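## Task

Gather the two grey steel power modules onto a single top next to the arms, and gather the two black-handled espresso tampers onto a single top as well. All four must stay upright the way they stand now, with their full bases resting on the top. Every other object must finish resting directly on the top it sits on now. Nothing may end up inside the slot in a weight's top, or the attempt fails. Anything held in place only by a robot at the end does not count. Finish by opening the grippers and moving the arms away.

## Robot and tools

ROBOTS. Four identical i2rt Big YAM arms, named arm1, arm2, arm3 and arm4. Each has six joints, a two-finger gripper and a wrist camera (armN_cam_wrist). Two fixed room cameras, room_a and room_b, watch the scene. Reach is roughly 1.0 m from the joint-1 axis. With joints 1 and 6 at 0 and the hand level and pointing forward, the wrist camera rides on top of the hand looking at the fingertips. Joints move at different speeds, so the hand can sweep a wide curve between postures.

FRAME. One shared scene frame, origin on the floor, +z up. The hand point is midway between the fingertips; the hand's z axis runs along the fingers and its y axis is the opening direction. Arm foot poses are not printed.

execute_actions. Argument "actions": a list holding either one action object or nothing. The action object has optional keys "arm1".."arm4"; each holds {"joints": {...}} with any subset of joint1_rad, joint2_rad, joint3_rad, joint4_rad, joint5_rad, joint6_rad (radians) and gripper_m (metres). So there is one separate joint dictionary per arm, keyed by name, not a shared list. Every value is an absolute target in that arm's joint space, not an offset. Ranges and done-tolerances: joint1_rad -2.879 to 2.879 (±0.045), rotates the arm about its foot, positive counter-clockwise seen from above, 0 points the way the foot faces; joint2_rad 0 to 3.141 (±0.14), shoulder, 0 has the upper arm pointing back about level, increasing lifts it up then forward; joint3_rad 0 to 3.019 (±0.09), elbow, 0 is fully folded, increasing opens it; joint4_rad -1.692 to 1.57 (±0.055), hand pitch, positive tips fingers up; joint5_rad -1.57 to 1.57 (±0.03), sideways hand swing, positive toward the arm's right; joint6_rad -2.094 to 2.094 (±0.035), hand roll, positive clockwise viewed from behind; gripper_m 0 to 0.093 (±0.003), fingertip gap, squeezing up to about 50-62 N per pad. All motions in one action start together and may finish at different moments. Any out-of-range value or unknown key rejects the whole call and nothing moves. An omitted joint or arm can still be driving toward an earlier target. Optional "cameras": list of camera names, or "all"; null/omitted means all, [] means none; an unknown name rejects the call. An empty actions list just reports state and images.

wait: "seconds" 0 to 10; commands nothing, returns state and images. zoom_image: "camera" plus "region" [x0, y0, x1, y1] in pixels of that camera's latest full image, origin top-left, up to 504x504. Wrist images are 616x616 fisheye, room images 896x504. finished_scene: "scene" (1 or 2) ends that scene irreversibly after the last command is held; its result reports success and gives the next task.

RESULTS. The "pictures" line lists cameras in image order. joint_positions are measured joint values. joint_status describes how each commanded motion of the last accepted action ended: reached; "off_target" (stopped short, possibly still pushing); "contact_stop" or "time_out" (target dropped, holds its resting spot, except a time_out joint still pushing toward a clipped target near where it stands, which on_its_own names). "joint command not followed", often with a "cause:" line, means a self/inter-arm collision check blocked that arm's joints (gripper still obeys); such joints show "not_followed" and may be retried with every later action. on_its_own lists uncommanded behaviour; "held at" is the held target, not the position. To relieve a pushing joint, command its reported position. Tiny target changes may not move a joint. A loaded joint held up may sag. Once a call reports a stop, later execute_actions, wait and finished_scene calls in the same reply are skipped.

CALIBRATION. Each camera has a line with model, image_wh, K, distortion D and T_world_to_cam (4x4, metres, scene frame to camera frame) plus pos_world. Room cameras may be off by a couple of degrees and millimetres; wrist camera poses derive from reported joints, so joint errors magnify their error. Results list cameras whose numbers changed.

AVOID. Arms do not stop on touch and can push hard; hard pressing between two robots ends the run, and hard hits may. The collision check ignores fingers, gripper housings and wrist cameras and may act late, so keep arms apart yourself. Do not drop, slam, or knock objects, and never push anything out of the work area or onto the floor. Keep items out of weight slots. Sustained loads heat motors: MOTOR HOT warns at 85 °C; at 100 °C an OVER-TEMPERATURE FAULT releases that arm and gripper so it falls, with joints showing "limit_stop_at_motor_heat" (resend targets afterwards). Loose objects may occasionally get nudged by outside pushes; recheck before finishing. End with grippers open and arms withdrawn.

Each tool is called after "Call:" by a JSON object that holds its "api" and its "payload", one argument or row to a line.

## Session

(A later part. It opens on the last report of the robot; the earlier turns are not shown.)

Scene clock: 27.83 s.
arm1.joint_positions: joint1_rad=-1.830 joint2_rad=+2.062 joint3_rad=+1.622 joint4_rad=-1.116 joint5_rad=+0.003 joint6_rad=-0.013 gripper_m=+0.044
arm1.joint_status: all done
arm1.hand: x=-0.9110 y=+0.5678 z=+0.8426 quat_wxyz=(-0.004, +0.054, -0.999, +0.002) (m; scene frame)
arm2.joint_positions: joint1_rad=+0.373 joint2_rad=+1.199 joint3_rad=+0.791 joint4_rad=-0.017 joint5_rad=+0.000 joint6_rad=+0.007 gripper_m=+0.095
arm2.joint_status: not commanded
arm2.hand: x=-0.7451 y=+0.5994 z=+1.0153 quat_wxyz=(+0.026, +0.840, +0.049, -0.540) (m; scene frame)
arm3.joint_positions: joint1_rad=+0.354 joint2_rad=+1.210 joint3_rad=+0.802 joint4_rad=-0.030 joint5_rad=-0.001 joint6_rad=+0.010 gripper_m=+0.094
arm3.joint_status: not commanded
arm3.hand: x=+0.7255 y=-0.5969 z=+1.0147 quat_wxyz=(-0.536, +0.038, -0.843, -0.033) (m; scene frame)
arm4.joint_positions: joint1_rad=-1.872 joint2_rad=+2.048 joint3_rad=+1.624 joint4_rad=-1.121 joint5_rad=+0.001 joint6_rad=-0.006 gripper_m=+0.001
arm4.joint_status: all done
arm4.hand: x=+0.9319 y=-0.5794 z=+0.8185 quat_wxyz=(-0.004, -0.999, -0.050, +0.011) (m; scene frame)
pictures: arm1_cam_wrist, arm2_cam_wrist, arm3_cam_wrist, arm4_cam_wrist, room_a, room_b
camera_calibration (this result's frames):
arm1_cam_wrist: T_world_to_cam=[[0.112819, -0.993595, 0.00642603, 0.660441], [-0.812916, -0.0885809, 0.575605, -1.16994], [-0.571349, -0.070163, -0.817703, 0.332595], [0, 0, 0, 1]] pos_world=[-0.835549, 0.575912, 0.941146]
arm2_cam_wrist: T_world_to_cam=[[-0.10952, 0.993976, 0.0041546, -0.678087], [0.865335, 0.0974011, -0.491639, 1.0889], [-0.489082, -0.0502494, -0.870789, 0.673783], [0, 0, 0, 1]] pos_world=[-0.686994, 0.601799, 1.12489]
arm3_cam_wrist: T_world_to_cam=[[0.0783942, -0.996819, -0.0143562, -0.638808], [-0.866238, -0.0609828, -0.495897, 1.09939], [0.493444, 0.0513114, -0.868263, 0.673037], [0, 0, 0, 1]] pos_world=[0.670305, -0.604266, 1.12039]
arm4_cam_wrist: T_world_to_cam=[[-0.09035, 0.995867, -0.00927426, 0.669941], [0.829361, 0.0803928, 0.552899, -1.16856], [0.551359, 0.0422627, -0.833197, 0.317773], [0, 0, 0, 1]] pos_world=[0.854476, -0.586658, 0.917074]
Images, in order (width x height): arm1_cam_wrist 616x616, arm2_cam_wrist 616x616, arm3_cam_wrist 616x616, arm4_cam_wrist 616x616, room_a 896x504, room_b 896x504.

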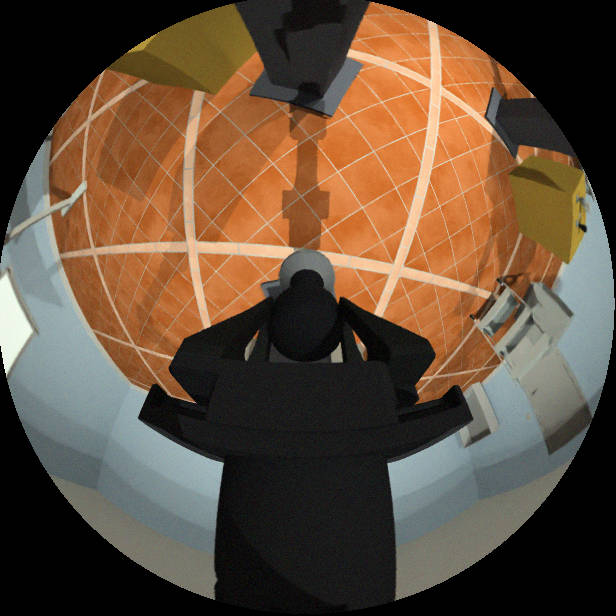

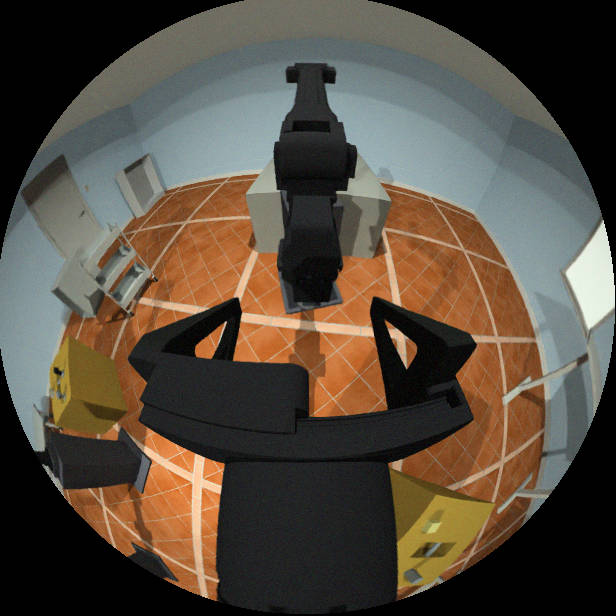

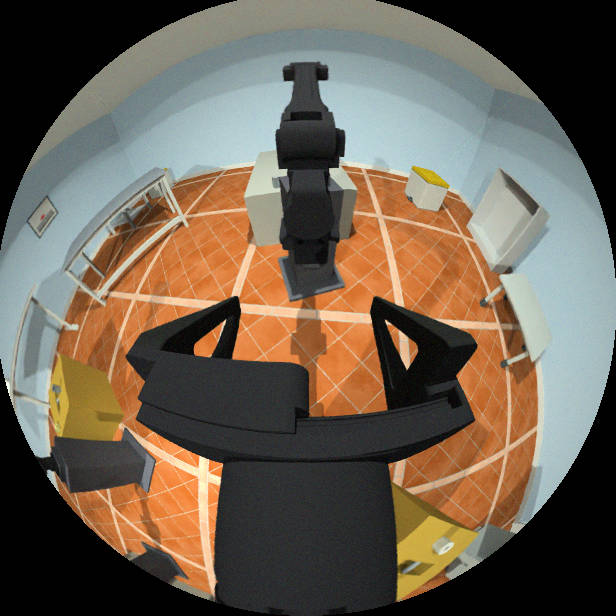

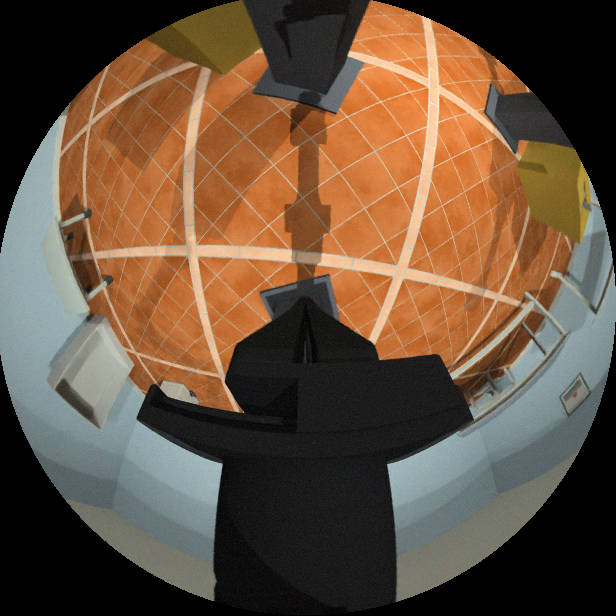

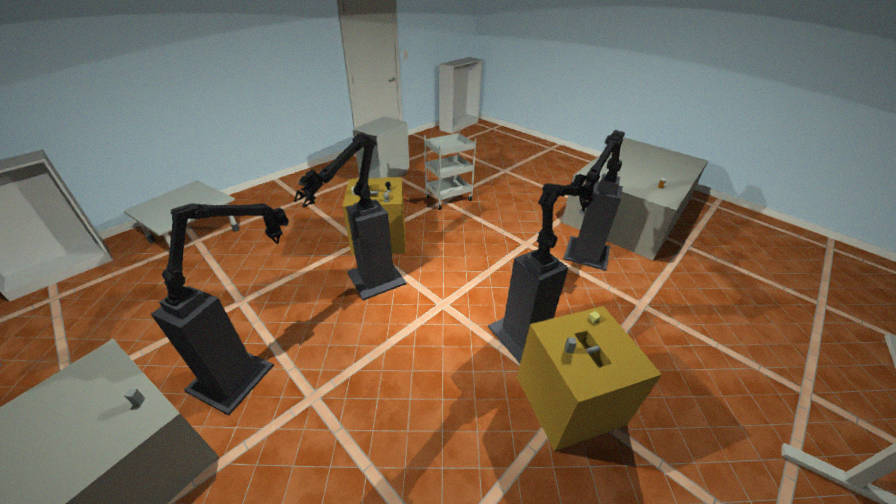

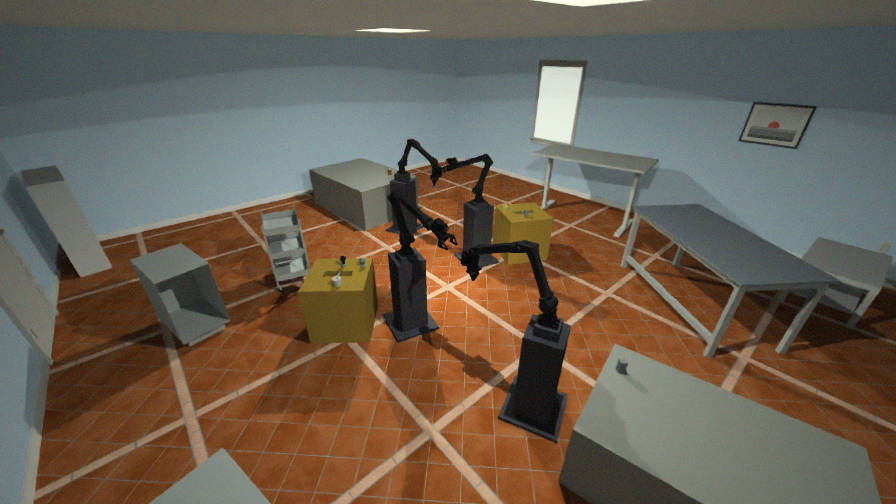

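Call:
{"api": "execute_actions", "payload": {
  "actions": [
    {"arm2":{"joints":{"joint1_rad":0.394,"joint2_rad":1.6,"joint3_rad":0.4,"joint4_rad":0.6}},"arm4":{"joints":{"joint1_rad":1.788,"joint2_rad":1.95,"joint3_rad":1.14,"joint4_rad":-0.75,"joint6_rad":-0.2,"gripper_m":0.093}}}
  ],
  "cameras": []
}}

Call:
{"api": "execute_actions", "payload": {
  "actions": [
    {"arm2":{"joints":{"joint2_rad":2.154,"joint3_rad":0.67,"joint4_rad":1.42}},"arm4":{"joints":{"joint2_rad":2.29,"joint3_rad":1.14,"joint4_rad":-0.395}}}
  ],
  "cameras": ["arm2_cam_wrist","arm4_cam_wrist"]
}}

Scene clock: 32.80 s.
arm1.joint_positions: joint1_rad=-1.830 joint2_rad=+2.062 joint3_rad=+1.622 joint4_rad=-1.116 joint5_rad=+0.003 joint6_rad=-0.013 gripper_m=+0.044
arm1.joint_status: not commanded
arm1.hand: x=-0.9110 y=+0.5678 z=+0.8426 quat_wxyz=(-0.004, +0.054, -0.999, +0.002) (m; scene frame)
arm2.joint_positions: joint1_rad=+0.383 joint2_rad=+1.605 joint3_rad=+0.381 joint4_rad=+0.583 joint5_rad=+0.000 joint6_rad=+0.007 gripper_m=+0.095
arm2.joint_status: all done
arm2.hand: x=-0.6522 y=+0.6099 z=+0.7609 quat_wxyz=(+0.022, +0.893, +0.055, -0.447) (m; scene frame)
arm3.joint_positions: joint1_rad=+0.354 joint2_rad=+1.210 joint3_rad=+0.802 joint4_rad=-0.030 joint5_rad=-0.001 joint6_rad=+0.010 gripper_m=+0.094
arm3.joint_status: not commanded
arm3.hand: x=+0.7255 y=-0.5969 z=+1.0147 quat_wxyz=(-0.536, +0.038, -0.843, -0.033) (m; scene frame)
arm4.joint_positions: joint1_rad=+1.791 joint2_rad=+1.940 joint3_rad=+1.152 joint4_rad=-0.751 joint5_rad=-0.001 joint6_rad=-0.194 gripper_m=+0.093
arm4.joint_status: all done
arm4.hand: x=+1.9476 y=-0.2355 z=+0.7308 quat_wxyz=(-0.016, +0.394, -0.919, +0.000) (m; scene frame)
pictures: none
No camera images: the call's "cameras" was empty. Leave "cameras" out to get every camera's image.

Scene clock: 34.27 s.
arm1.joint_positions: joint1_rad=-1.830 joint2_rad=+2.062 joint3_rad=+1.622 joint4_rad=-1.116 joint5_rad=+0.003 joint6_rad=-0.013 gripper_m=+0.044
arm1.joint_status: not commanded
arm1.hand: x=-0.9110 y=+0.5678 z=+0.8426 quat_wxyz=(-0.004, +0.054, -0.999, +0.002) (m; scene frame)
arm2.joint_positions: joint1_rad=+0.383 joint2_rad=+2.146 joint3_rad=+0.667 joint4_rad=+1.402 joint5_rad=+0.000 joint6_rad=+0.007 gripper_m=+0.095
arm2.joint_status: all done
arm2.hand: x=-0.7871 y=+0.5931 z=+0.7722 quat_wxyz=(+0.038, +0.733, +0.048, -0.677) (m; scene frame)
arm3.joint_positions: joint1_rad=+0.354 joint2_rad=+1.210 joint3_rad=+0.802 joint4_rad=-0.030 joint5_rad=-0.001 joint6_rad=+0.010 gripper_m=+0.094
arm3.joint_status: not commanded
arm3.hand: x=+0.7255 y=-0.5969 z=+1.0147 quat_wxyz=(-0.536, +0.038, -0.843, -0.033) (m; scene frame)
arm4.joint_positions: joint1_rad=+1.791 joint2_rad=+2.300 joint3_rad=+1.134 joint4_rad=-0.405 joint5_rad=-0.001 joint6_rad=-0.194 gripper_m=+0.093
arm4.joint_status: all done
arm4.hand: x=+1.9293 y=-0.2503 z=+0.5591 quat_wxyz=(-0.001, +0.394, -0.919, +0.004) (m; scene frame)
pictures: arm2_cam_wrist, arm4_cam_wrist
camera_calibration (this result's frames):
arm2_cam_wrist: T_world_to_cam=[[-0.122559, 0.992455, 0.0034593, -0.684229], [0.645338, 0.0823404, -0.759446, 1.04898], [-0.754001, -0.0908445, -0.650561, 0.0867901], [0, 0, 0, 1]] pos_world=[-0.695363, 0.600578, 0.855469]
arm4_cam_wrist: T_world_to_cam=[[0.71752, -0.696525, 0.00436671, -1.55997], [-0.573376, -0.587076, 0.571473, 0.650087], [-0.395481, -0.412547, -0.820609, 1.24367], [0, 0, 0, 1]] pos_world=[1.9839, -0.191836, 0.655869]
Images, in order (width x height): arm2_cam_wrist 616x616, arm4_cam_wrist 616x616.

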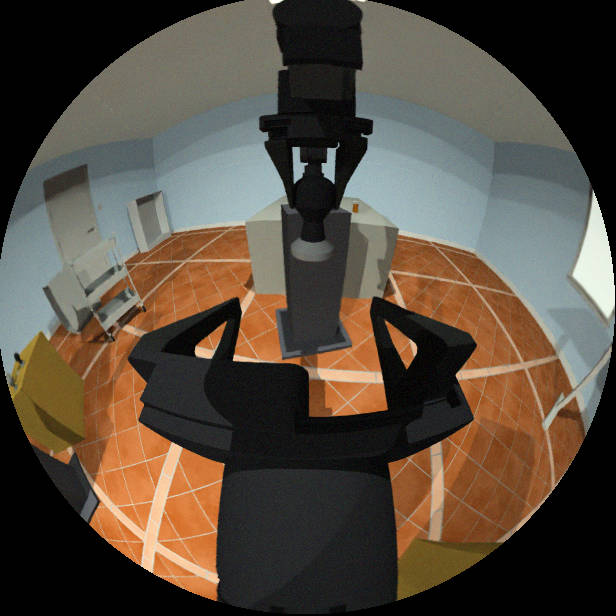

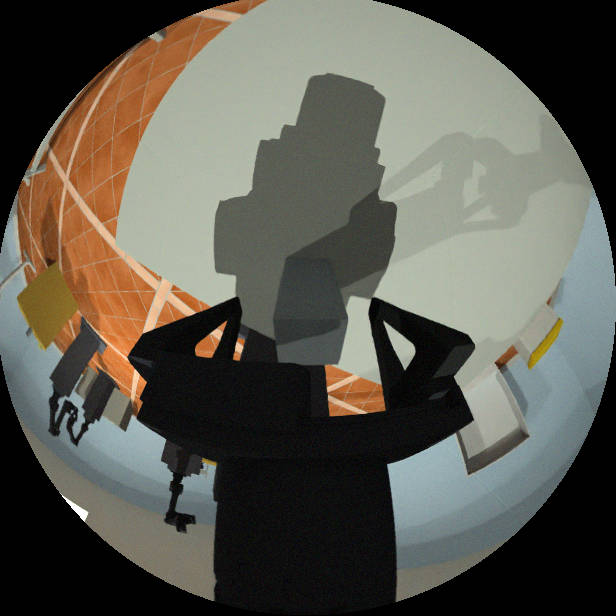

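Call:
{"api": "execute_actions", "payload": {
  "actions": [
    {"arm2":{"joints":{"joint2_rad":2.266,"joint3_rad":1.09,"joint4_rad":1.09}},"arm4":{"joints":{"gripper_m":0}}}
  ],
  "cameras": ["arm2_cam_wrist","arm1_cam_wrist"]
}}

Scene clock: 35.90 s.
arm1.joint_positions: joint1_rad=-1.830 joint2_rad=+2.062 joint3_rad=+1.622 joint4_rad=-1.116 joint5_rad=+0.003 joint6_rad=-0.013 gripper_m=+0.044
arm1.joint_status: not commanded
arm1.hand: x=-0.9110 y=+0.5678 z=+0.8426 quat_wxyz=(-0.004, +0.054, -0.999, +0.002) (m; scene frame)
arm2.joint_positions: joint1_rad=+0.383 joint2_rad=+2.262 joint3_rad=+1.077 joint4_rad=+1.098 joint5_rad=+0.000 joint6_rad=+0.007 gripper_m=+0.095
arm2.joint_status: all done
arm2.hand: x=-0.9251 y=+0.5762 z=+0.7635 quat_wxyz=(+0.038, +0.737, +0.048, -0.674) (m; scene frame)
arm3.joint_positions: joint1_rad=+0.354 joint2_rad=+1.210 joint3_rad=+0.802 joint4_rad=-0.030 joint5_rad=-0.001 joint6_rad=+0.010 gripper_m=+0.094
arm3.joint_status: not commanded
arm3.hand: x=+0.7255 y=-0.5969 z=+1.0147 quat_wxyz=(-0.536, +0.038, -0.843, -0.033) (m; scene frame)
arm4.joint_positions: joint1_rad=+1.791 joint2_rad=+2.300 joint3_rad=+1.134 joint4_rad=-0.404 joint5_rad=-0.001 joint6_rad=-0.194 gripper_m=+0.039
arm4.joint_status: gripper_m off_target (ended at +0.039, target +0.000)
arm4.hand: x=+1.9295 y=-0.2503 z=+0.5591 quat_wxyz=(-0.001, +0.394, -0.919, +0.004) (m; scene frame)
pictures: arm1_cam_wrist, arm2_cam_wrist
camera_calibration (this result's frames):
arm1_cam_wrist: T_world_to_cam=[[0.112819, -0.993595, 0.00642603, 0.660441], [-0.812916, -0.0885809, 0.575605, -1.16994], [-0.571349, -0.070163, -0.817703, 0.332595], [0, 0, 0, 1]] pos_world=[-0.835549, 0.575912, 0.941146]
arm2_cam_wrist: T_world_to_cam=[[-0.122436, 0.99247, 0.00345911, -0.684237], [0.653365, 0.0832248, -0.752455, 1.13433], [-0.747077, -0.0898674, -0.658635, -0.0124738], [0, 0, 0, 1]] pos_world=[-0.834223, 0.58356, 0.84768]
Images, in order (width x height): arm1_cam_wrist 616x616, arm2_cam_wrist 616x616.

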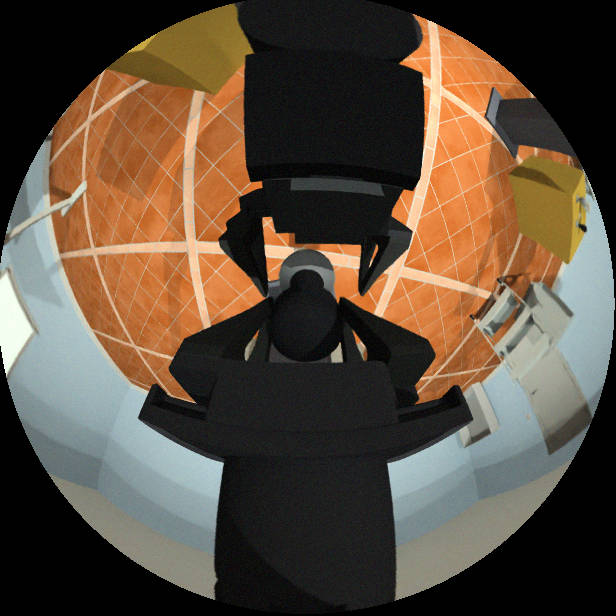

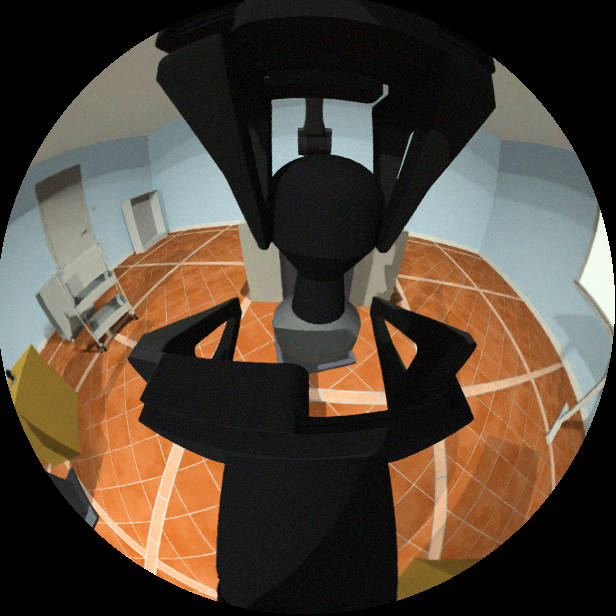

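Call:
{"api": "execute_actions", "payload": {
  "actions": [
    {"arm2":{"joints":{"joint1_rad":0.362}},"arm4":{"joints":{"joint2_rad":1.85,"joint4_rad":-0.86}},"arm3":{"joints":{"joint2_rad":1.6,"joint3_rad":0.4,"joint4_rad":0.6}}}
  ],
  "cameras": []
}}

Call:
{"api": "execute_actions", "payload": {
  "actions": [
    {"arm2":{"joints":{"gripper_m":0}},"arm4":{"joints":{"joint1_rad":-1.863,"joint2_rad":2.04,"joint3_rad":1.62,"joint4_rad":-1.14,"joint6_rad":0}},"arm3":{"joints":{"joint2_rad":2.154,"joint3_rad":0.67,"joint4_rad":1.42}}}
  ],
  "cameras": ["arm2_cam_wrist","arm3_cam_wrist"]
}}

Scene clock: 37.80 s.
arm1.joint_positions: joint1_rad=-1.830 joint2_rad=+2.062 joint3_rad=+1.622 joint4_rad=-1.116 joint5_rad=+0.003 joint6_rad=-0.013 gripper_m=+0.044
arm1.joint_status: not commanded
arm1.hand: x=-0.9110 y=+0.5678 z=+0.8426 quat_wxyz=(-0.004, +0.054, -0.999, +0.002) (m; scene frame)
arm2.joint_positions: joint1_rad=+0.372 joint2_rad=+2.262 joint3_rad=+1.077 joint4_rad=+1.098 joint5_rad=+0.000 joint6_rad=+0.007 gripper_m=+0.095
arm2.joint_status: all done
arm2.hand: x=-0.9259 y=+0.5834 z=+0.7636 quat_wxyz=(+0.035, +0.737, +0.044, -0.674) (m; scene frame)
arm3.joint_positions: joint1_rad=+0.354 joint2_rad=+1.614 joint3_rad=+0.390 joint4_rad=+0.571 joint5_rad=-0.001 joint6_rad=+0.010 gripper_m=+0.094
arm3.joint_status: all done
arm3.hand: x=+0.6321 y=-0.6048 z=+0.7593 quat_wxyz=(-0.443, +0.041, -0.895, -0.028) (m; scene frame)
arm4.joint_positions: joint1_rad=+1.791 joint2_rad=+1.835 joint3_rad=+1.134 joint4_rad=-0.851 joint5_rad=-0.001 joint6_rad=-0.194 gripper_m=+0.039
arm4.joint_status: all done
arm4.hand: x=+1.9344 y=-0.2445 z=+0.7748 quat_wxyz=(-0.010, +0.394, -0.919, +0.002) (m; scene frame)
pictures: none
No camera images: the call's "cameras" was empty. Leave "cameras" out to get every camera's image.

Scene clock: 40.70 s.
arm1.joint_positions: joint1_rad=-1.830 joint2_rad=+2.062 joint3_rad=+1.622 joint4_rad=-1.116 joint5_rad=+0.001 joint6_rad=-0.013 gripper_m=+0.044
arm1.joint_status: not commanded
arm1.hand: x=-0.9110 y=+0.5681 z=+0.8426 quat_wxyz=(-0.004, +0.054, -0.999, +0.001) (m; scene frame)
arm2.joint_positions: joint1_rad=+0.372 joint2_rad=+2.262 joint3_rad=+1.077 joint4_rad=+1.098 joint5_rad=+0.000 joint6_rad=+0.005 gripper_m=+0.051
arm2.joint_status: gripper_m off_target (ended at +0.051, target +0.000)
arm2.hand: x=-0.9259 y=+0.5833 z=+0.7635 quat_wxyz=(+0.034, +0.737, +0.045, -0.674) (m; scene frame)
arm3.joint_positions: joint1_rad=+0.354 joint2_rad=+2.160 joint3_rad=+0.665 joint4_rad=+1.390 joint5_rad=-0.001 joint6_rad=+0.010 gripper_m=+0.094
arm3.joint_status: all done
arm3.hand: x=+0.7623 y=-0.5914 z=+0.7628 quat_wxyz=(-0.668, +0.033, -0.742, -0.040) (m; scene frame)
arm4.joint_positions: joint1_rad=-1.873 joint2_rad=+2.058 joint3_rad=+1.615 joint4_rad=-1.131 joint5_rad=+0.002 joint6_rad=-0.006 gripper_m=+0.039
arm4.joint_status: all done
arm4.hand: x=+0.9389 y=-0.5780 z=+0.8097 quat_wxyz=(-0.003, -0.999, -0.049, -0.004) (m; scene frame)
pictures: arm2_cam_wrist, arm3_cam_wrist
camera_calibration (this result's frames):
arm2_cam_wrist: T_world_to_cam=[[-0.112751, 0.993609, 0.00535179, -0.684568], [0.65416, 0.0782835, -0.752294, 1.13778], [-0.747905, -0.0813207, -0.658806, -0.018064], [0, 0, 0, 1]] pos_world=[-0.834987, 0.589654, 0.847709]
arm3_cam_wrist: T_world_to_cam=[[0.0822575, -0.996367, -0.0220564, -0.636632], [-0.657677, -0.0376413, -0.752359, 1.05719], [0.748796, 0.0763931, -0.658384, 0.0960089], [0, 0, 0, 1]] pos_world=[0.675763, -0.601859, 0.844552]
Images, in order (width x height): arm2_cam_wrist 616x616, arm3_cam_wrist 616x616.

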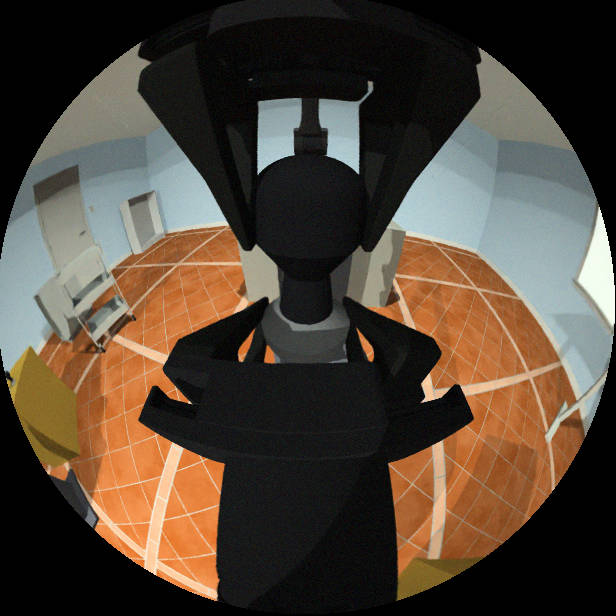

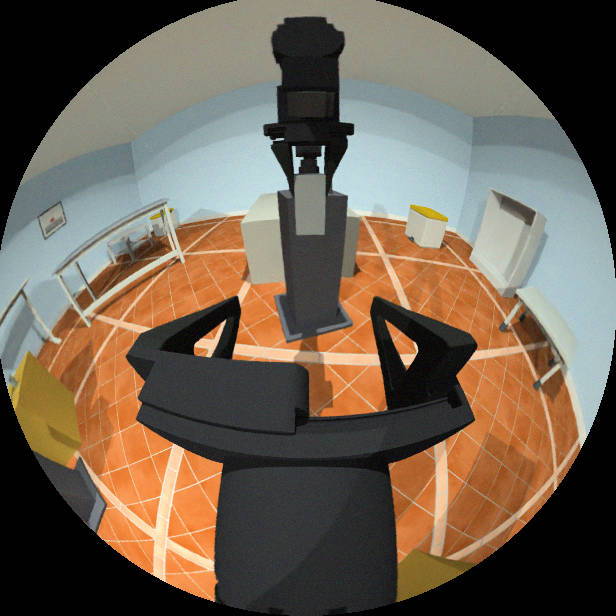

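Call:
{"api": "execute_actions", "payload": {
  "actions": [
    {"arm1":{"joints":{"gripper_m":0.093}},"arm3":{"joints":{"joint1_rad":0.337,"joint2_rad":2.275,"joint3_rad":1.22,"joint4_rad":0.97}}}
  ],
  "cameras": ["arm3_cam_wrist","arm4_cam_wrist"]
}}

Call:
{"api": "execute_actions", "payload": {
  "actions": [
    {"arm1":{"joints":{"joint2_rad":1.6}}}
  ],
  "cameras": []
}}

Scene clock: 43.20 s.
arm1.joint_positions: joint1_rad=-1.830 joint2_rad=+2.056 joint3_rad=+1.622 joint4_rad=-1.116 joint5_rad=+0.001 joint6_rad=-0.013 gripper_m=+0.093
arm1.joint_status: all done
arm1.hand: x=-0.9103 y=+0.5682 z=+0.8462 quat_wxyz=(-0.007, +0.054, -0.999, +0.001) (m; scene frame)
arm2.joint_positions: joint1_rad=+0.372 joint2_rad=+2.263 joint3_rad=+1.076 joint4_rad=+1.081 joint5_rad=+0.000 joint6_rad=+0.005 gripper_m=+0.051
arm2.joint_status: not commanded
arm2.hand: x=-0.9250 y=+0.5835 z=+0.7585 quat_wxyz=(+0.034, +0.743, +0.045, -0.667) (m; scene frame)
arm3.joint_positions: joint1_rad=+0.344 joint2_rad=+2.286 joint3_rad=+1.195 joint4_rad=+0.989 joint5_rad=-0.001 joint6_rad=+0.010 gripper_m=+0.094
arm3.joint_status: all done
arm3.hand: x=+0.9424 y=-0.5801 z=+0.7700 quat_wxyz=(-0.669, +0.029, -0.741, -0.037) (m; scene frame)
arm4.joint_positions: joint1_rad=-1.873 joint2_rad=+2.058 joint3_rad=+1.615 joint4_rad=-1.131 joint5_rad=+0.002 joint6_rad=-0.006 gripper_m=+0.039
arm4.joint_status: not commanded
arm4.hand: x=+0.9389 y=-0.5780 z=+0.8097 quat_wxyz=(-0.003, -0.999, -0.049, -0.004) (m; scene frame)
pictures: arm3_cam_wrist, arm4_cam_wrist
camera_calibration (this result's frames):
arm3_cam_wrist: T_world_to_cam=[[0.0724228, -0.997128, -0.0221301, -0.631219], [-0.655492, -0.0308625, -0.754571, 1.18505], [0.751721, 0.0691543, -0.655845, -0.0439303], [0, 0, 0, 1]] pos_world=[0.855531, -0.589795, 0.851426]
arm4_cam_wrist: T_world_to_cam=[[-0.0895492, 0.995947, -0.00840905, 0.667673], [0.813574, 0.0780165, 0.576204, -1.17502], [0.574524, 0.0447572, -0.817263, 0.273343], [0, 0, 0, 1]] pos_world=[0.858715, -0.58553, 0.90606]
Images, in order (width x height): arm3_cam_wrist 616x616, arm4_cam_wrist 616x616.

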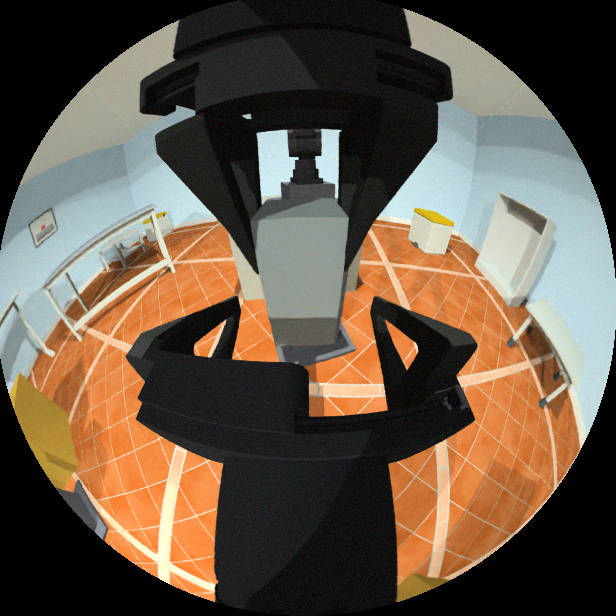

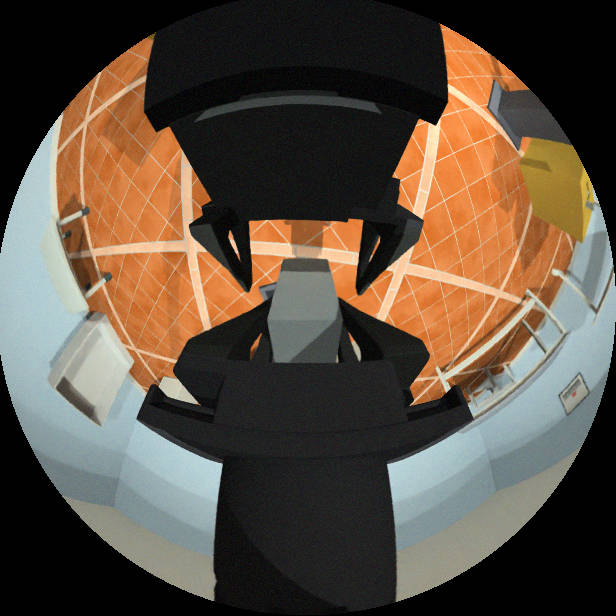

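Scene clock: 44.77 s.
arm1.joint_positions: joint1_rad=-1.830 joint2_rad=+1.594 joint3_rad=+1.624 joint4_rad=-1.117 joint5_rad=+0.001 joint6_rad=-0.013 gripper_m=+0.093
arm1.joint_status: all done
arm1.hand: x=-0.9238 y=+0.5672 z=+1.1206 quat_wxyz=(-0.237, +0.052, -0.970, -0.009) (m; scene frame)
arm2.joint_positions: joint1_rad=+0.372 joint2_rad=+2.263 joint3_rad=+1.076 joint4_rad=+1.081 joint5_rad=+0.000 joint6_rad=+0.005 gripper_m=+0.051
arm2.joint_status: not commanded
arm2.hand: x=-0.9250 y=+0.5835 z=+0.7585 quat_wxyz=(+0.034, +0.743, +0.045, -0.667) (m; scene frame)
arm3.joint_positions: joint1_rad=+0.344 joint2_rad=+2.286 joint3_rad=+1.195 joint4_rad=+0.989 joint5_rad=-0.001 joint6_rad=+0.010 gripper_m=+0.094
arm3.joint_status: not commanded
arm3.hand: x=+0.9424 y=-0.5801 z=+0.7700 quat_wxyz=(-0.669, +0.029, -0.741, -0.037) (m; scene frame)
arm4.joint_positions: joint1_rad=-1.873 joint2_rad=+2.058 joint3_rad=+1.615 joint4_rad=-1.131 joint5_rad=+0.002 joint6_rad=-0.006 gripper_m=+0.039
arm4.joint_status: not commanded
arm4.hand: x=+0.9389 y=-0.5780 z=+0.8097 quat_wxyz=(-0.003, -0.999, -0.049, -0.004) (m; scene frame)
pictures: none
No camera images: the call's "cameras" was empty. Leave "cameras" out to get every camera's image.

Call:
{"api": "execute_actions", "payload": {
  "actions": [
    {"arm3":{"joints":{"gripper_m":0}},"arm2":{"joints":{"joint1_rad":-1.52}}}
  ],
  "cameras": []
}}

Call:
{"api": "execute_actions", "payload": {
  "actions": [
    {"arm2":{"joints":{"joint2_rad":2.689,"joint3_rad":1.37,"joint4_rad":1.25}}}
  ],
  "cameras": ["arm2_cam_wrist","room_a"]
}}

Call:
{"api": "zoom_image", "payload": {
  "camera": "room_a",
  "region": [500, 240, 700, 400]
}}

Scene clock: 49.67 s.
arm1.joint_positions: joint1_rad=-1.830 joint2_rad=+1.594 joint3_rad=+1.624 joint4_rad=-1.117 joint5_rad=+0.001 joint6_rad=-0.013 gripper_m=+0.093
arm1.joint_status: not commanded
arm1.hand: x=-0.9238 y=+0.5672 z=+1.1206 quat_wxyz=(-0.237, +0.052, -0.970, -0.009) (m; scene frame)
arm2.joint_positions: joint1_rad=-1.531 joint2_rad=+2.263 joint3_rad=+1.076 joint4_rad=+1.081 joint5_rad=+0.004 joint6_rad=+0.005 gripper_m=+0.051
arm2.joint_status: all done
arm2.hand: x=-0.0718 y=+1.3482 z=+0.7709 quat_wxyz=(-0.525, +0.459, -0.579, -0.423) (m; scene frame)
arm3.joint_positions: joint1_rad=+0.344 joint2_rad=+2.286 joint3_rad=+1.195 joint4_rad=+0.989 joint5_rad=-0.004 joint6_rad=+0.004 gripper_m=+0.039
arm3.joint_status: gripper_m off_target (ended at +0.039, target +0.000)
arm3.hand: x=+0.9424 y=-0.5796 z=+0.7699 quat_wxyz=(-0.669, +0.032, -0.741, -0.036) (m; scene frame)
arm4.joint_positions: joint1_rad=-1.873 joint2_rad=+2.058 joint3_rad=+1.615 joint4_rad=-1.131 joint5_rad=+0.000 joint6_rad=-0.002 gripper_m=+0.039
arm4.joint_status: not commanded
arm4.hand: x=+0.9391 y=-0.5787 z=+0.8097 quat_wxyz=(-0.003, -0.999, -0.048, -0.004) (m; scene frame)
pictures: none
No camera images: the call's "cameras" was empty. Leave "cameras" out to get every camera's image.

Scene clock: 50.90 s.
arm1.joint_positions: joint1_rad=-1.830 joint2_rad=+1.594 joint3_rad=+1.624 joint4_rad=-1.117 joint5_rad=+0.001 joint6_rad=-0.013 gripper_m=+0.093
arm1.joint_status: not commanded
arm1.hand: x=-0.9238 y=+0.5672 z=+1.1206 quat_wxyz=(-0.237, +0.052, -0.970, -0.009) (m; scene frame)
arm2.joint_positions: joint1_rad=-1.530 joint2_rad=+2.721 joint3_rad=+1.342 joint4_rad=+1.219 joint5_rad=+0.002 joint6_rad=+0.000 gripper_m=+0.051
arm2.joint_status: all done
arm2.hand: x=-0.0705 y=+1.3586 z=+0.5815 quat_wxyz=(-0.510, +0.472, -0.591, -0.409) (m; scene frame)
arm3.joint_positions: joint1_rad=+0.344 joint2_rad=+2.286 joint3_rad=+1.195 joint4_rad=+0.989 joint5_rad=-0.004 joint6_rad=+0.004 gripper_m=+0.039
arm3.joint_status: not commanded
arm3.hand: x=+0.9424 y=-0.5796 z=+0.7699 quat_wxyz=(-0.669, +0.032, -0.741, -0.036) (m; scene frame)
arm4.joint_positions: joint1_rad=-1.873 joint2_rad=+2.058 joint3_rad=+1.615 joint4_rad=-1.131 joint5_rad=+0.000 joint6_rad=-0.002 gripper_m=+0.039
arm4.joint_status: not commanded
arm4.hand: x=+0.9391 y=-0.5787 z=+0.8097 quat_wxyz=(-0.003, -0.999, -0.048, -0.004) (m; scene frame)
pictures: arm2_cam_wrist, room_a
camera_calibration (this result's frames):
arm2_cam_wrist: T_world_to_cam=[[0.975718, -0.218921, -0.0069985, 0.373787], [-0.157917, -0.680966, -0.715086, 1.33324], [0.151781, 0.698827, -0.699002, -0.408251], [0, 0, 0, 1]] pos_world=[-0.0922054, 1.27502, 0.670626]
Images, in order (width x height): arm2_cam_wrist 616x616, room_a 896x504.

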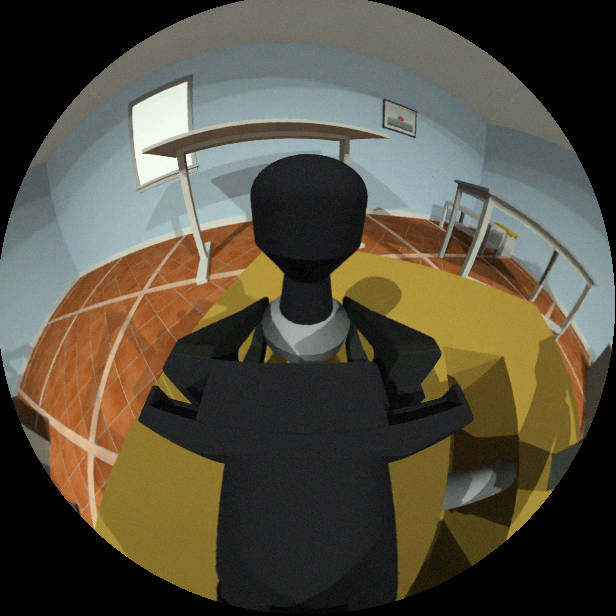

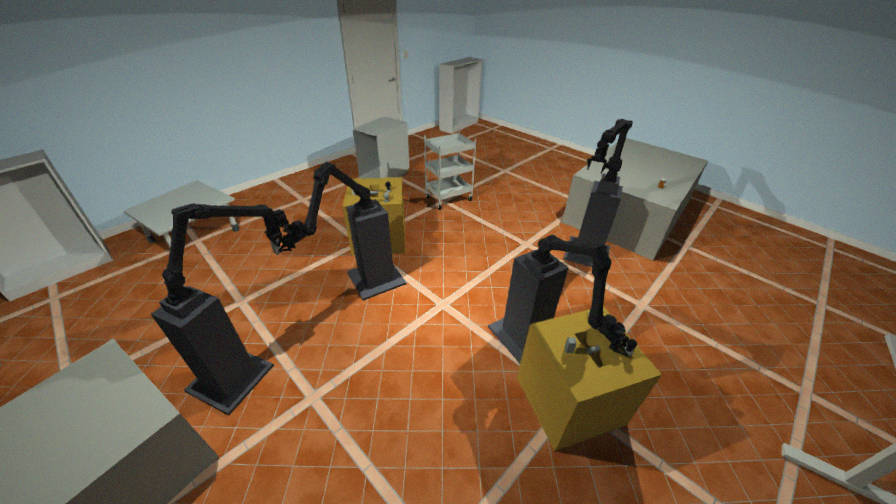

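Region (500, 240, 700, 400) of room_a's 896x504 image, scaled by 2.520, with more detail than that image has; it fills the top 403 rows of this view, and the rest is white.

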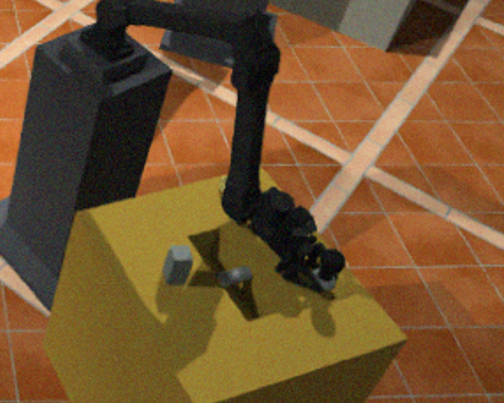

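Call:
{"api": "execute_actions", "payload": {
  "actions": [
    {"arm2":{"joints":{"joint1_rad":-1.6}},"arm4":{"joints":{"gripper_m":0.093}}}
  ],
  "cameras": []
}}

Call:
{"api": "execute_actions", "payload": {
  "actions": [
    {"arm2":{"joints":{"joint4_rad":1.13}},"arm4":{"joints":{"joint2_rad":1.6}}}
  ],
  "cameras": ["arm2_cam_wrist","room_a"]
}}

Call:
{"api": "zoom_image", "payload": {
  "camera": "room_a",
  "region": [540, 290, 680, 390]
}}

Scene clock: 52.40 s.
arm1.joint_positions: joint1_rad=-1.830 joint2_rad=+1.594 joint3_rad=+1.624 joint4_rad=-1.117 joint5_rad=+0.001 joint6_rad=-0.013 gripper_m=+0.093
arm1.joint_status: not commanded
arm1.hand: x=-0.9238 y=+0.5672 z=+1.1206 quat_wxyz=(-0.237, +0.052, -0.970, -0.009) (m; scene frame)
arm2.joint_positions: joint1_rad=-1.608 joint2_rad=+2.721 joint3_rad=+1.342 joint4_rad=+1.219 joint5_rad=+0.001 joint6_rad=+0.000 gripper_m=+0.051
arm2.joint_status: all done
arm2.hand: x=-0.0175 y=+1.3445 z=+0.5813 quat_wxyz=(-0.525, +0.449, -0.609, -0.390) (m; scene frame)
arm3.joint_positions: joint1_rad=+0.344 joint2_rad=+2.286 joint3_rad=+1.195 joint4_rad=+0.980 joint5_rad=-0.003 joint6_rad=+0.004 gripper_m=+0.039
arm3.joint_status: not commanded
arm3.hand: x=+0.9422 y=-0.5797 z=+0.7678 quat_wxyz=(-0.666, +0.032, -0.744, -0.036) (m; scene frame)
arm4.joint_positions: joint1_rad=-1.873 joint2_rad=+2.058 joint3_rad=+1.615 joint4_rad=-1.131 joint5_rad=+0.000 joint6_rad=-0.002 gripper_m=+0.093
arm4.joint_status: all done
arm4.hand: x=+0.9391 y=-0.5787 z=+0.8097 quat_wxyz=(-0.003, -0.999, -0.048, -0.004) (m; scene frame)
pictures: none
No camera images: the call's "cameras" was empty. Leave "cameras" out to get every camera's image.

Scene clock: 53.83 s.
arm1.joint_positions: joint1_rad=-1.830 joint2_rad=+1.594 joint3_rad=+1.624 joint4_rad=-1.117 joint5_rad=+0.001 joint6_rad=-0.013 gripper_m=+0.093
arm1.joint_status: not commanded
arm1.hand: x=-0.9238 y=+0.5672 z=+1.1206 quat_wxyz=(-0.237, +0.052, -0.970, -0.009) (m; scene frame)
arm2.joint_positions: joint1_rad=-1.608 joint2_rad=+2.704 joint3_rad=+1.342 joint4_rad=+1.145 joint5_rad=+0.001 joint6_rad=-0.006 gripper_m=+0.051
arm2.joint_status: all done
arm2.hand: x=-0.0168 y=+1.3467 z=+0.5753 quat_wxyz=(-0.509, +0.462, -0.622, -0.375) (m; scene frame)
arm3.joint_positions: joint1_rad=+0.344 joint2_rad=+2.286 joint3_rad=+1.195 joint4_rad=+0.980 joint5_rad=-0.003 joint6_rad=+0.004 gripper_m=+0.039
arm3.joint_status: not commanded
arm3.hand: x=+0.9422 y=-0.5797 z=+0.7678 quat_wxyz=(-0.666, +0.032, -0.744, -0.036) (m; scene frame)
arm4.joint_positions: joint1_rad=-1.873 joint2_rad=+1.588 joint3_rad=+1.615 joint4_rad=-1.133 joint5_rad=+0.000 joint6_rad=-0.002 gripper_m=+0.093
arm4.joint_status: all done
arm4.hand: x=+0.9528 y=-0.5754 z=+1.0845 quat_wxyz=(-0.014, -0.972, -0.046, +0.228) (m; scene frame)
pictures: arm2_cam_wrist, room_a
camera_calibration (this result's frames):
arm2_cam_wrist: T_world_to_cam=[[0.956492, -0.291748, -0.00231326, 0.413851], [-0.216999, -0.706083, -0.674061, 1.33844], [0.195023, 0.645236, -0.738672, -0.316668], [0, 0, 0, 1]] pos_world=[-0.0436489, 1.27011, 0.669231]
Images, in order (width x height): arm2_cam_wrist 616x616, room_a 896x504.

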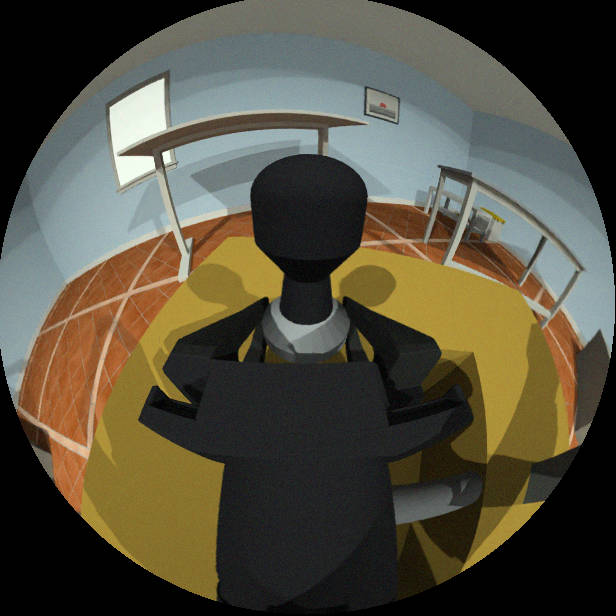

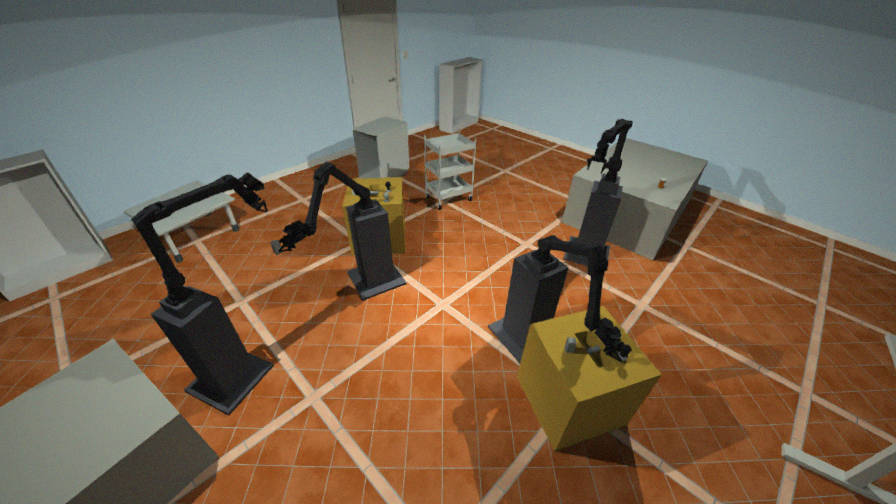

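Region (540, 290, 680, 390) of room_a's 896x504 image, scaled by 3.600, with more detail than that image has; it fills the top 360 rows of this view, and the rest is white.

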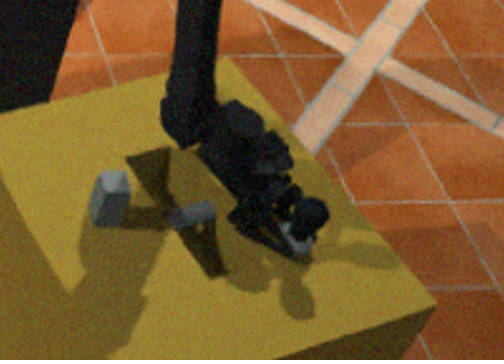

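Call:
{"api": "execute_actions", "payload": {
  "actions": [
    {"arm2":{"joints":{"gripper_m":0.093}},"arm3":{"joints":{"joint1_rad":-1.905}}}
  ],
  "cameras": []
}}

Call:
{"api": "execute_actions", "payload": {
  "actions": [
    {"arm2":{"joints":{"joint2_rad":2.5,"joint3_rad":1.1,"joint4_rad":1.3}},"arm3":{"joints":{"joint2_rad":2.71,"joint3_rad":1.685,"joint4_rad":1.0}}}
  ],
  "cameras": ["arm2_cam_wrist","arm3_cam_wrist","room_b"]
}}

Call:
{"api": "zoom_image", "payload": {
  "camera": "room_b",
  "region": [280, 210, 420, 310]
}}

Scene clock: 58.30 s.
arm1.joint_positions: joint1_rad=-1.830 joint2_rad=+1.594 joint3_rad=+1.624 joint4_rad=-1.117 joint5_rad=+0.001 joint6_rad=-0.013 gripper_m=+0.093
arm1.joint_status: not commanded
arm1.hand: x=-0.9238 y=+0.5672 z=+1.1206 quat_wxyz=(-0.237, +0.052, -0.970, -0.009) (m; scene frame)
arm2.joint_positions: joint1_rad=-1.608 joint2_rad=+2.704 joint3_rad=+1.347 joint4_rad=+1.139 joint5_rad=+0.001 joint6_rad=-0.006 gripper_m=+0.093
arm2.joint_status: all done
arm2.hand: x=-0.0163 y=+1.3484 z=+0.5755 quat_wxyz=(-0.508, +0.462, -0.623, -0.375) (m; scene frame)
arm3.joint_positions: joint1_rad=-1.905 joint2_rad=+2.286 joint3_rad=+1.207 joint4_rad=+0.980 joint5_rad=+0.002 joint6_rad=+0.004 gripper_m=+0.039
arm3.joint_status: all done
arm3.hand: x=-0.2102 y=-1.2709 z=+0.7684 quat_wxyz=(-0.316, -0.655, -0.351, +0.590) (m; scene frame)
arm4.joint_positions: joint1_rad=-1.873 joint2_rad=+1.588 joint3_rad=+1.615 joint4_rad=-1.133 joint5_rad=+0.000 joint6_rad=-0.002 gripper_m=+0.093
arm4.joint_status: not commanded
arm4.hand: x=+0.9528 y=-0.5754 z=+1.0845 quat_wxyz=(-0.014, -0.972, -0.046, +0.228) (m; scene frame)
pictures: none
No camera images: the call's "cameras" was empty. Leave "cameras" out to get every camera's image.

Scene clock: 59.70 s.
arm1.joint_positions: joint1_rad=-1.830 joint2_rad=+1.594 joint3_rad=+1.624 joint4_rad=-1.117 joint5_rad=+0.001 joint6_rad=-0.013 gripper_m=+0.093
arm1.joint_status: not commanded
arm1.hand: x=-0.9238 y=+0.5672 z=+1.1206 quat_wxyz=(-0.237, +0.052, -0.970, -0.009) (m; scene frame)
arm2.joint_positions: joint1_rad=-1.608 joint2_rad=+2.492 joint3_rad=+1.101 joint4_rad=+1.290 joint5_rad=+0.001 joint6_rad=-0.006 gripper_m=+0.093
arm2.joint_status: all done
arm2.hand: x=-0.0273 y=+1.3110 z=+0.6764 quat_wxyz=(-0.544, +0.439, -0.592, -0.401) (m; scene frame)
arm3.joint_positions: joint1_rad=-1.905 joint2_rad=+2.747 joint3_rad=+1.644 joint4_rad=+0.980 joint5_rad=+0.002 joint6_rad=+0.004 gripper_m=+0.039
arm3.joint_status: all done
arm3.hand: x=-0.2474 y=-1.3257 z=+0.5991 quat_wxyz=(-0.311, -0.662, -0.354, +0.582) (m; scene frame)
arm4.joint_positions: joint1_rad=-1.873 joint2_rad=+1.588 joint3_rad=+1.615 joint4_rad=-1.133 joint5_rad=+0.000 joint6_rad=-0.002 gripper_m=+0.093
arm4.joint_status: not commanded
arm4.hand: x=+0.9528 y=-0.5754 z=+1.0845 quat_wxyz=(-0.014, -0.972, -0.046, +0.228) (m; scene frame)
pictures: arm2_cam_wrist, arm3_cam_wrist, room_b
camera_calibration (this result's frames):
arm2_cam_wrist: T_world_to_cam=[[0.956447, -0.291897, -0.00226309, 0.413897], [-0.193121, -0.626938, -0.754754, 1.33058], [0.218892, 0.722319, -0.656004, -0.373249], [0, 0, 0, 1]] pos_world=[-0.0572062, 1.22461, 0.760346]
arm3_cam_wrist: T_world_to_cam=[[-0.820234, 0.572007, -0.00489885, 0.556817], [0.389894, 0.552784, -0.736487, 1.27467], [-0.418568, -0.606001, -0.676434, -0.382311], [0, 0, 0, 1]] pos_world=[-0.20029, -1.2548, 0.682899]
Images, in order (width x height): arm2_cam_wrist 616x616, arm3_cam_wrist 616x616, room_b 896x504.

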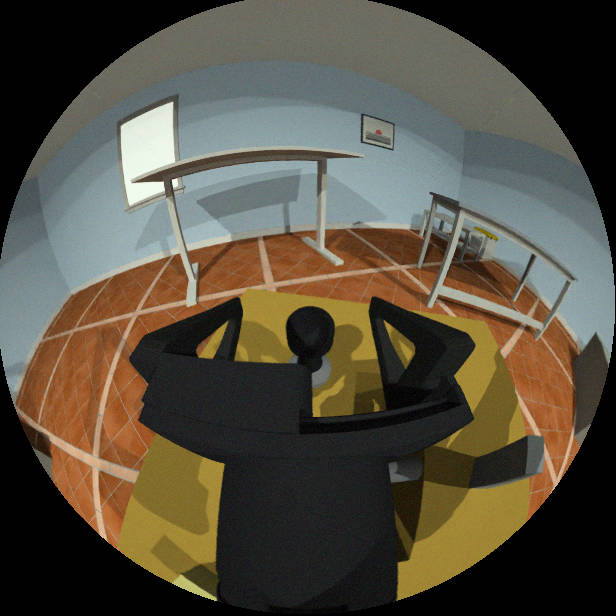

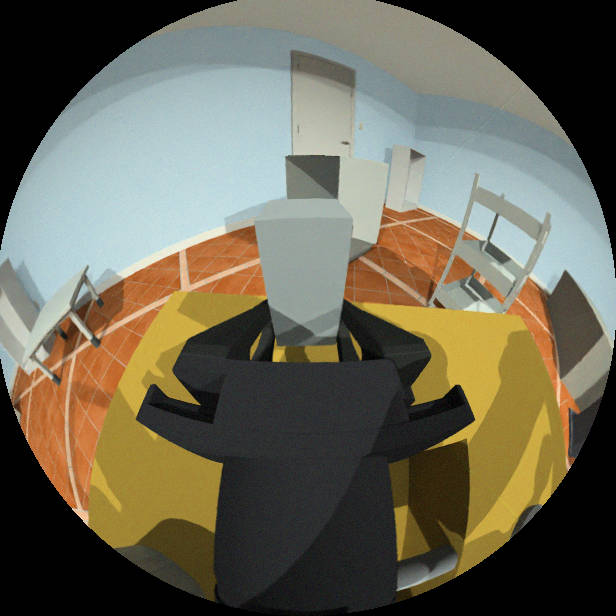

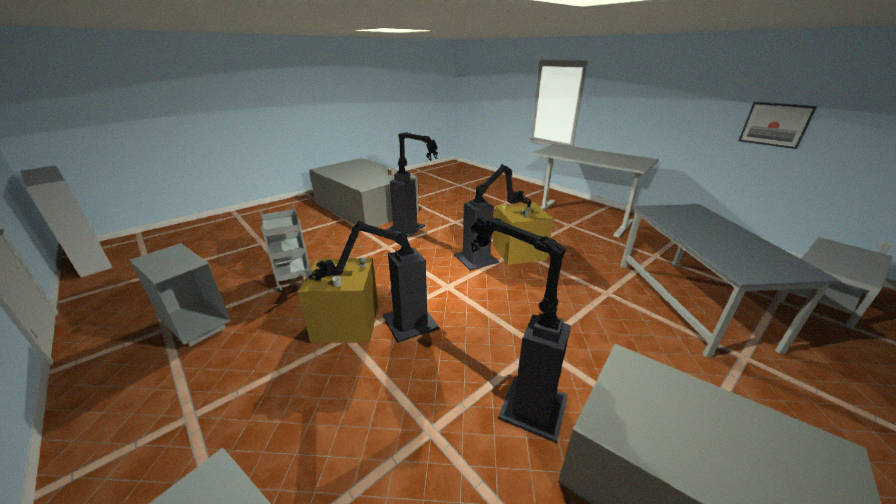

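Region (280, 210, 420, 310) of room_b's 896x504 image, scaled by 3.600, with more detail than that image has; it fills the top 360 rows of this view, and the rest is white.

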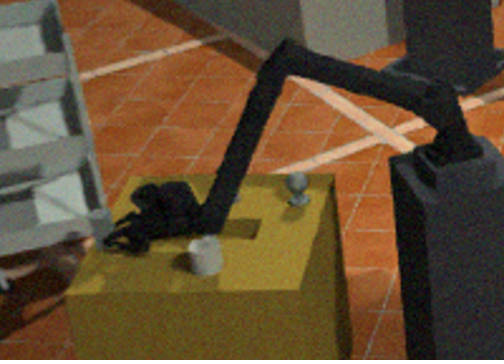

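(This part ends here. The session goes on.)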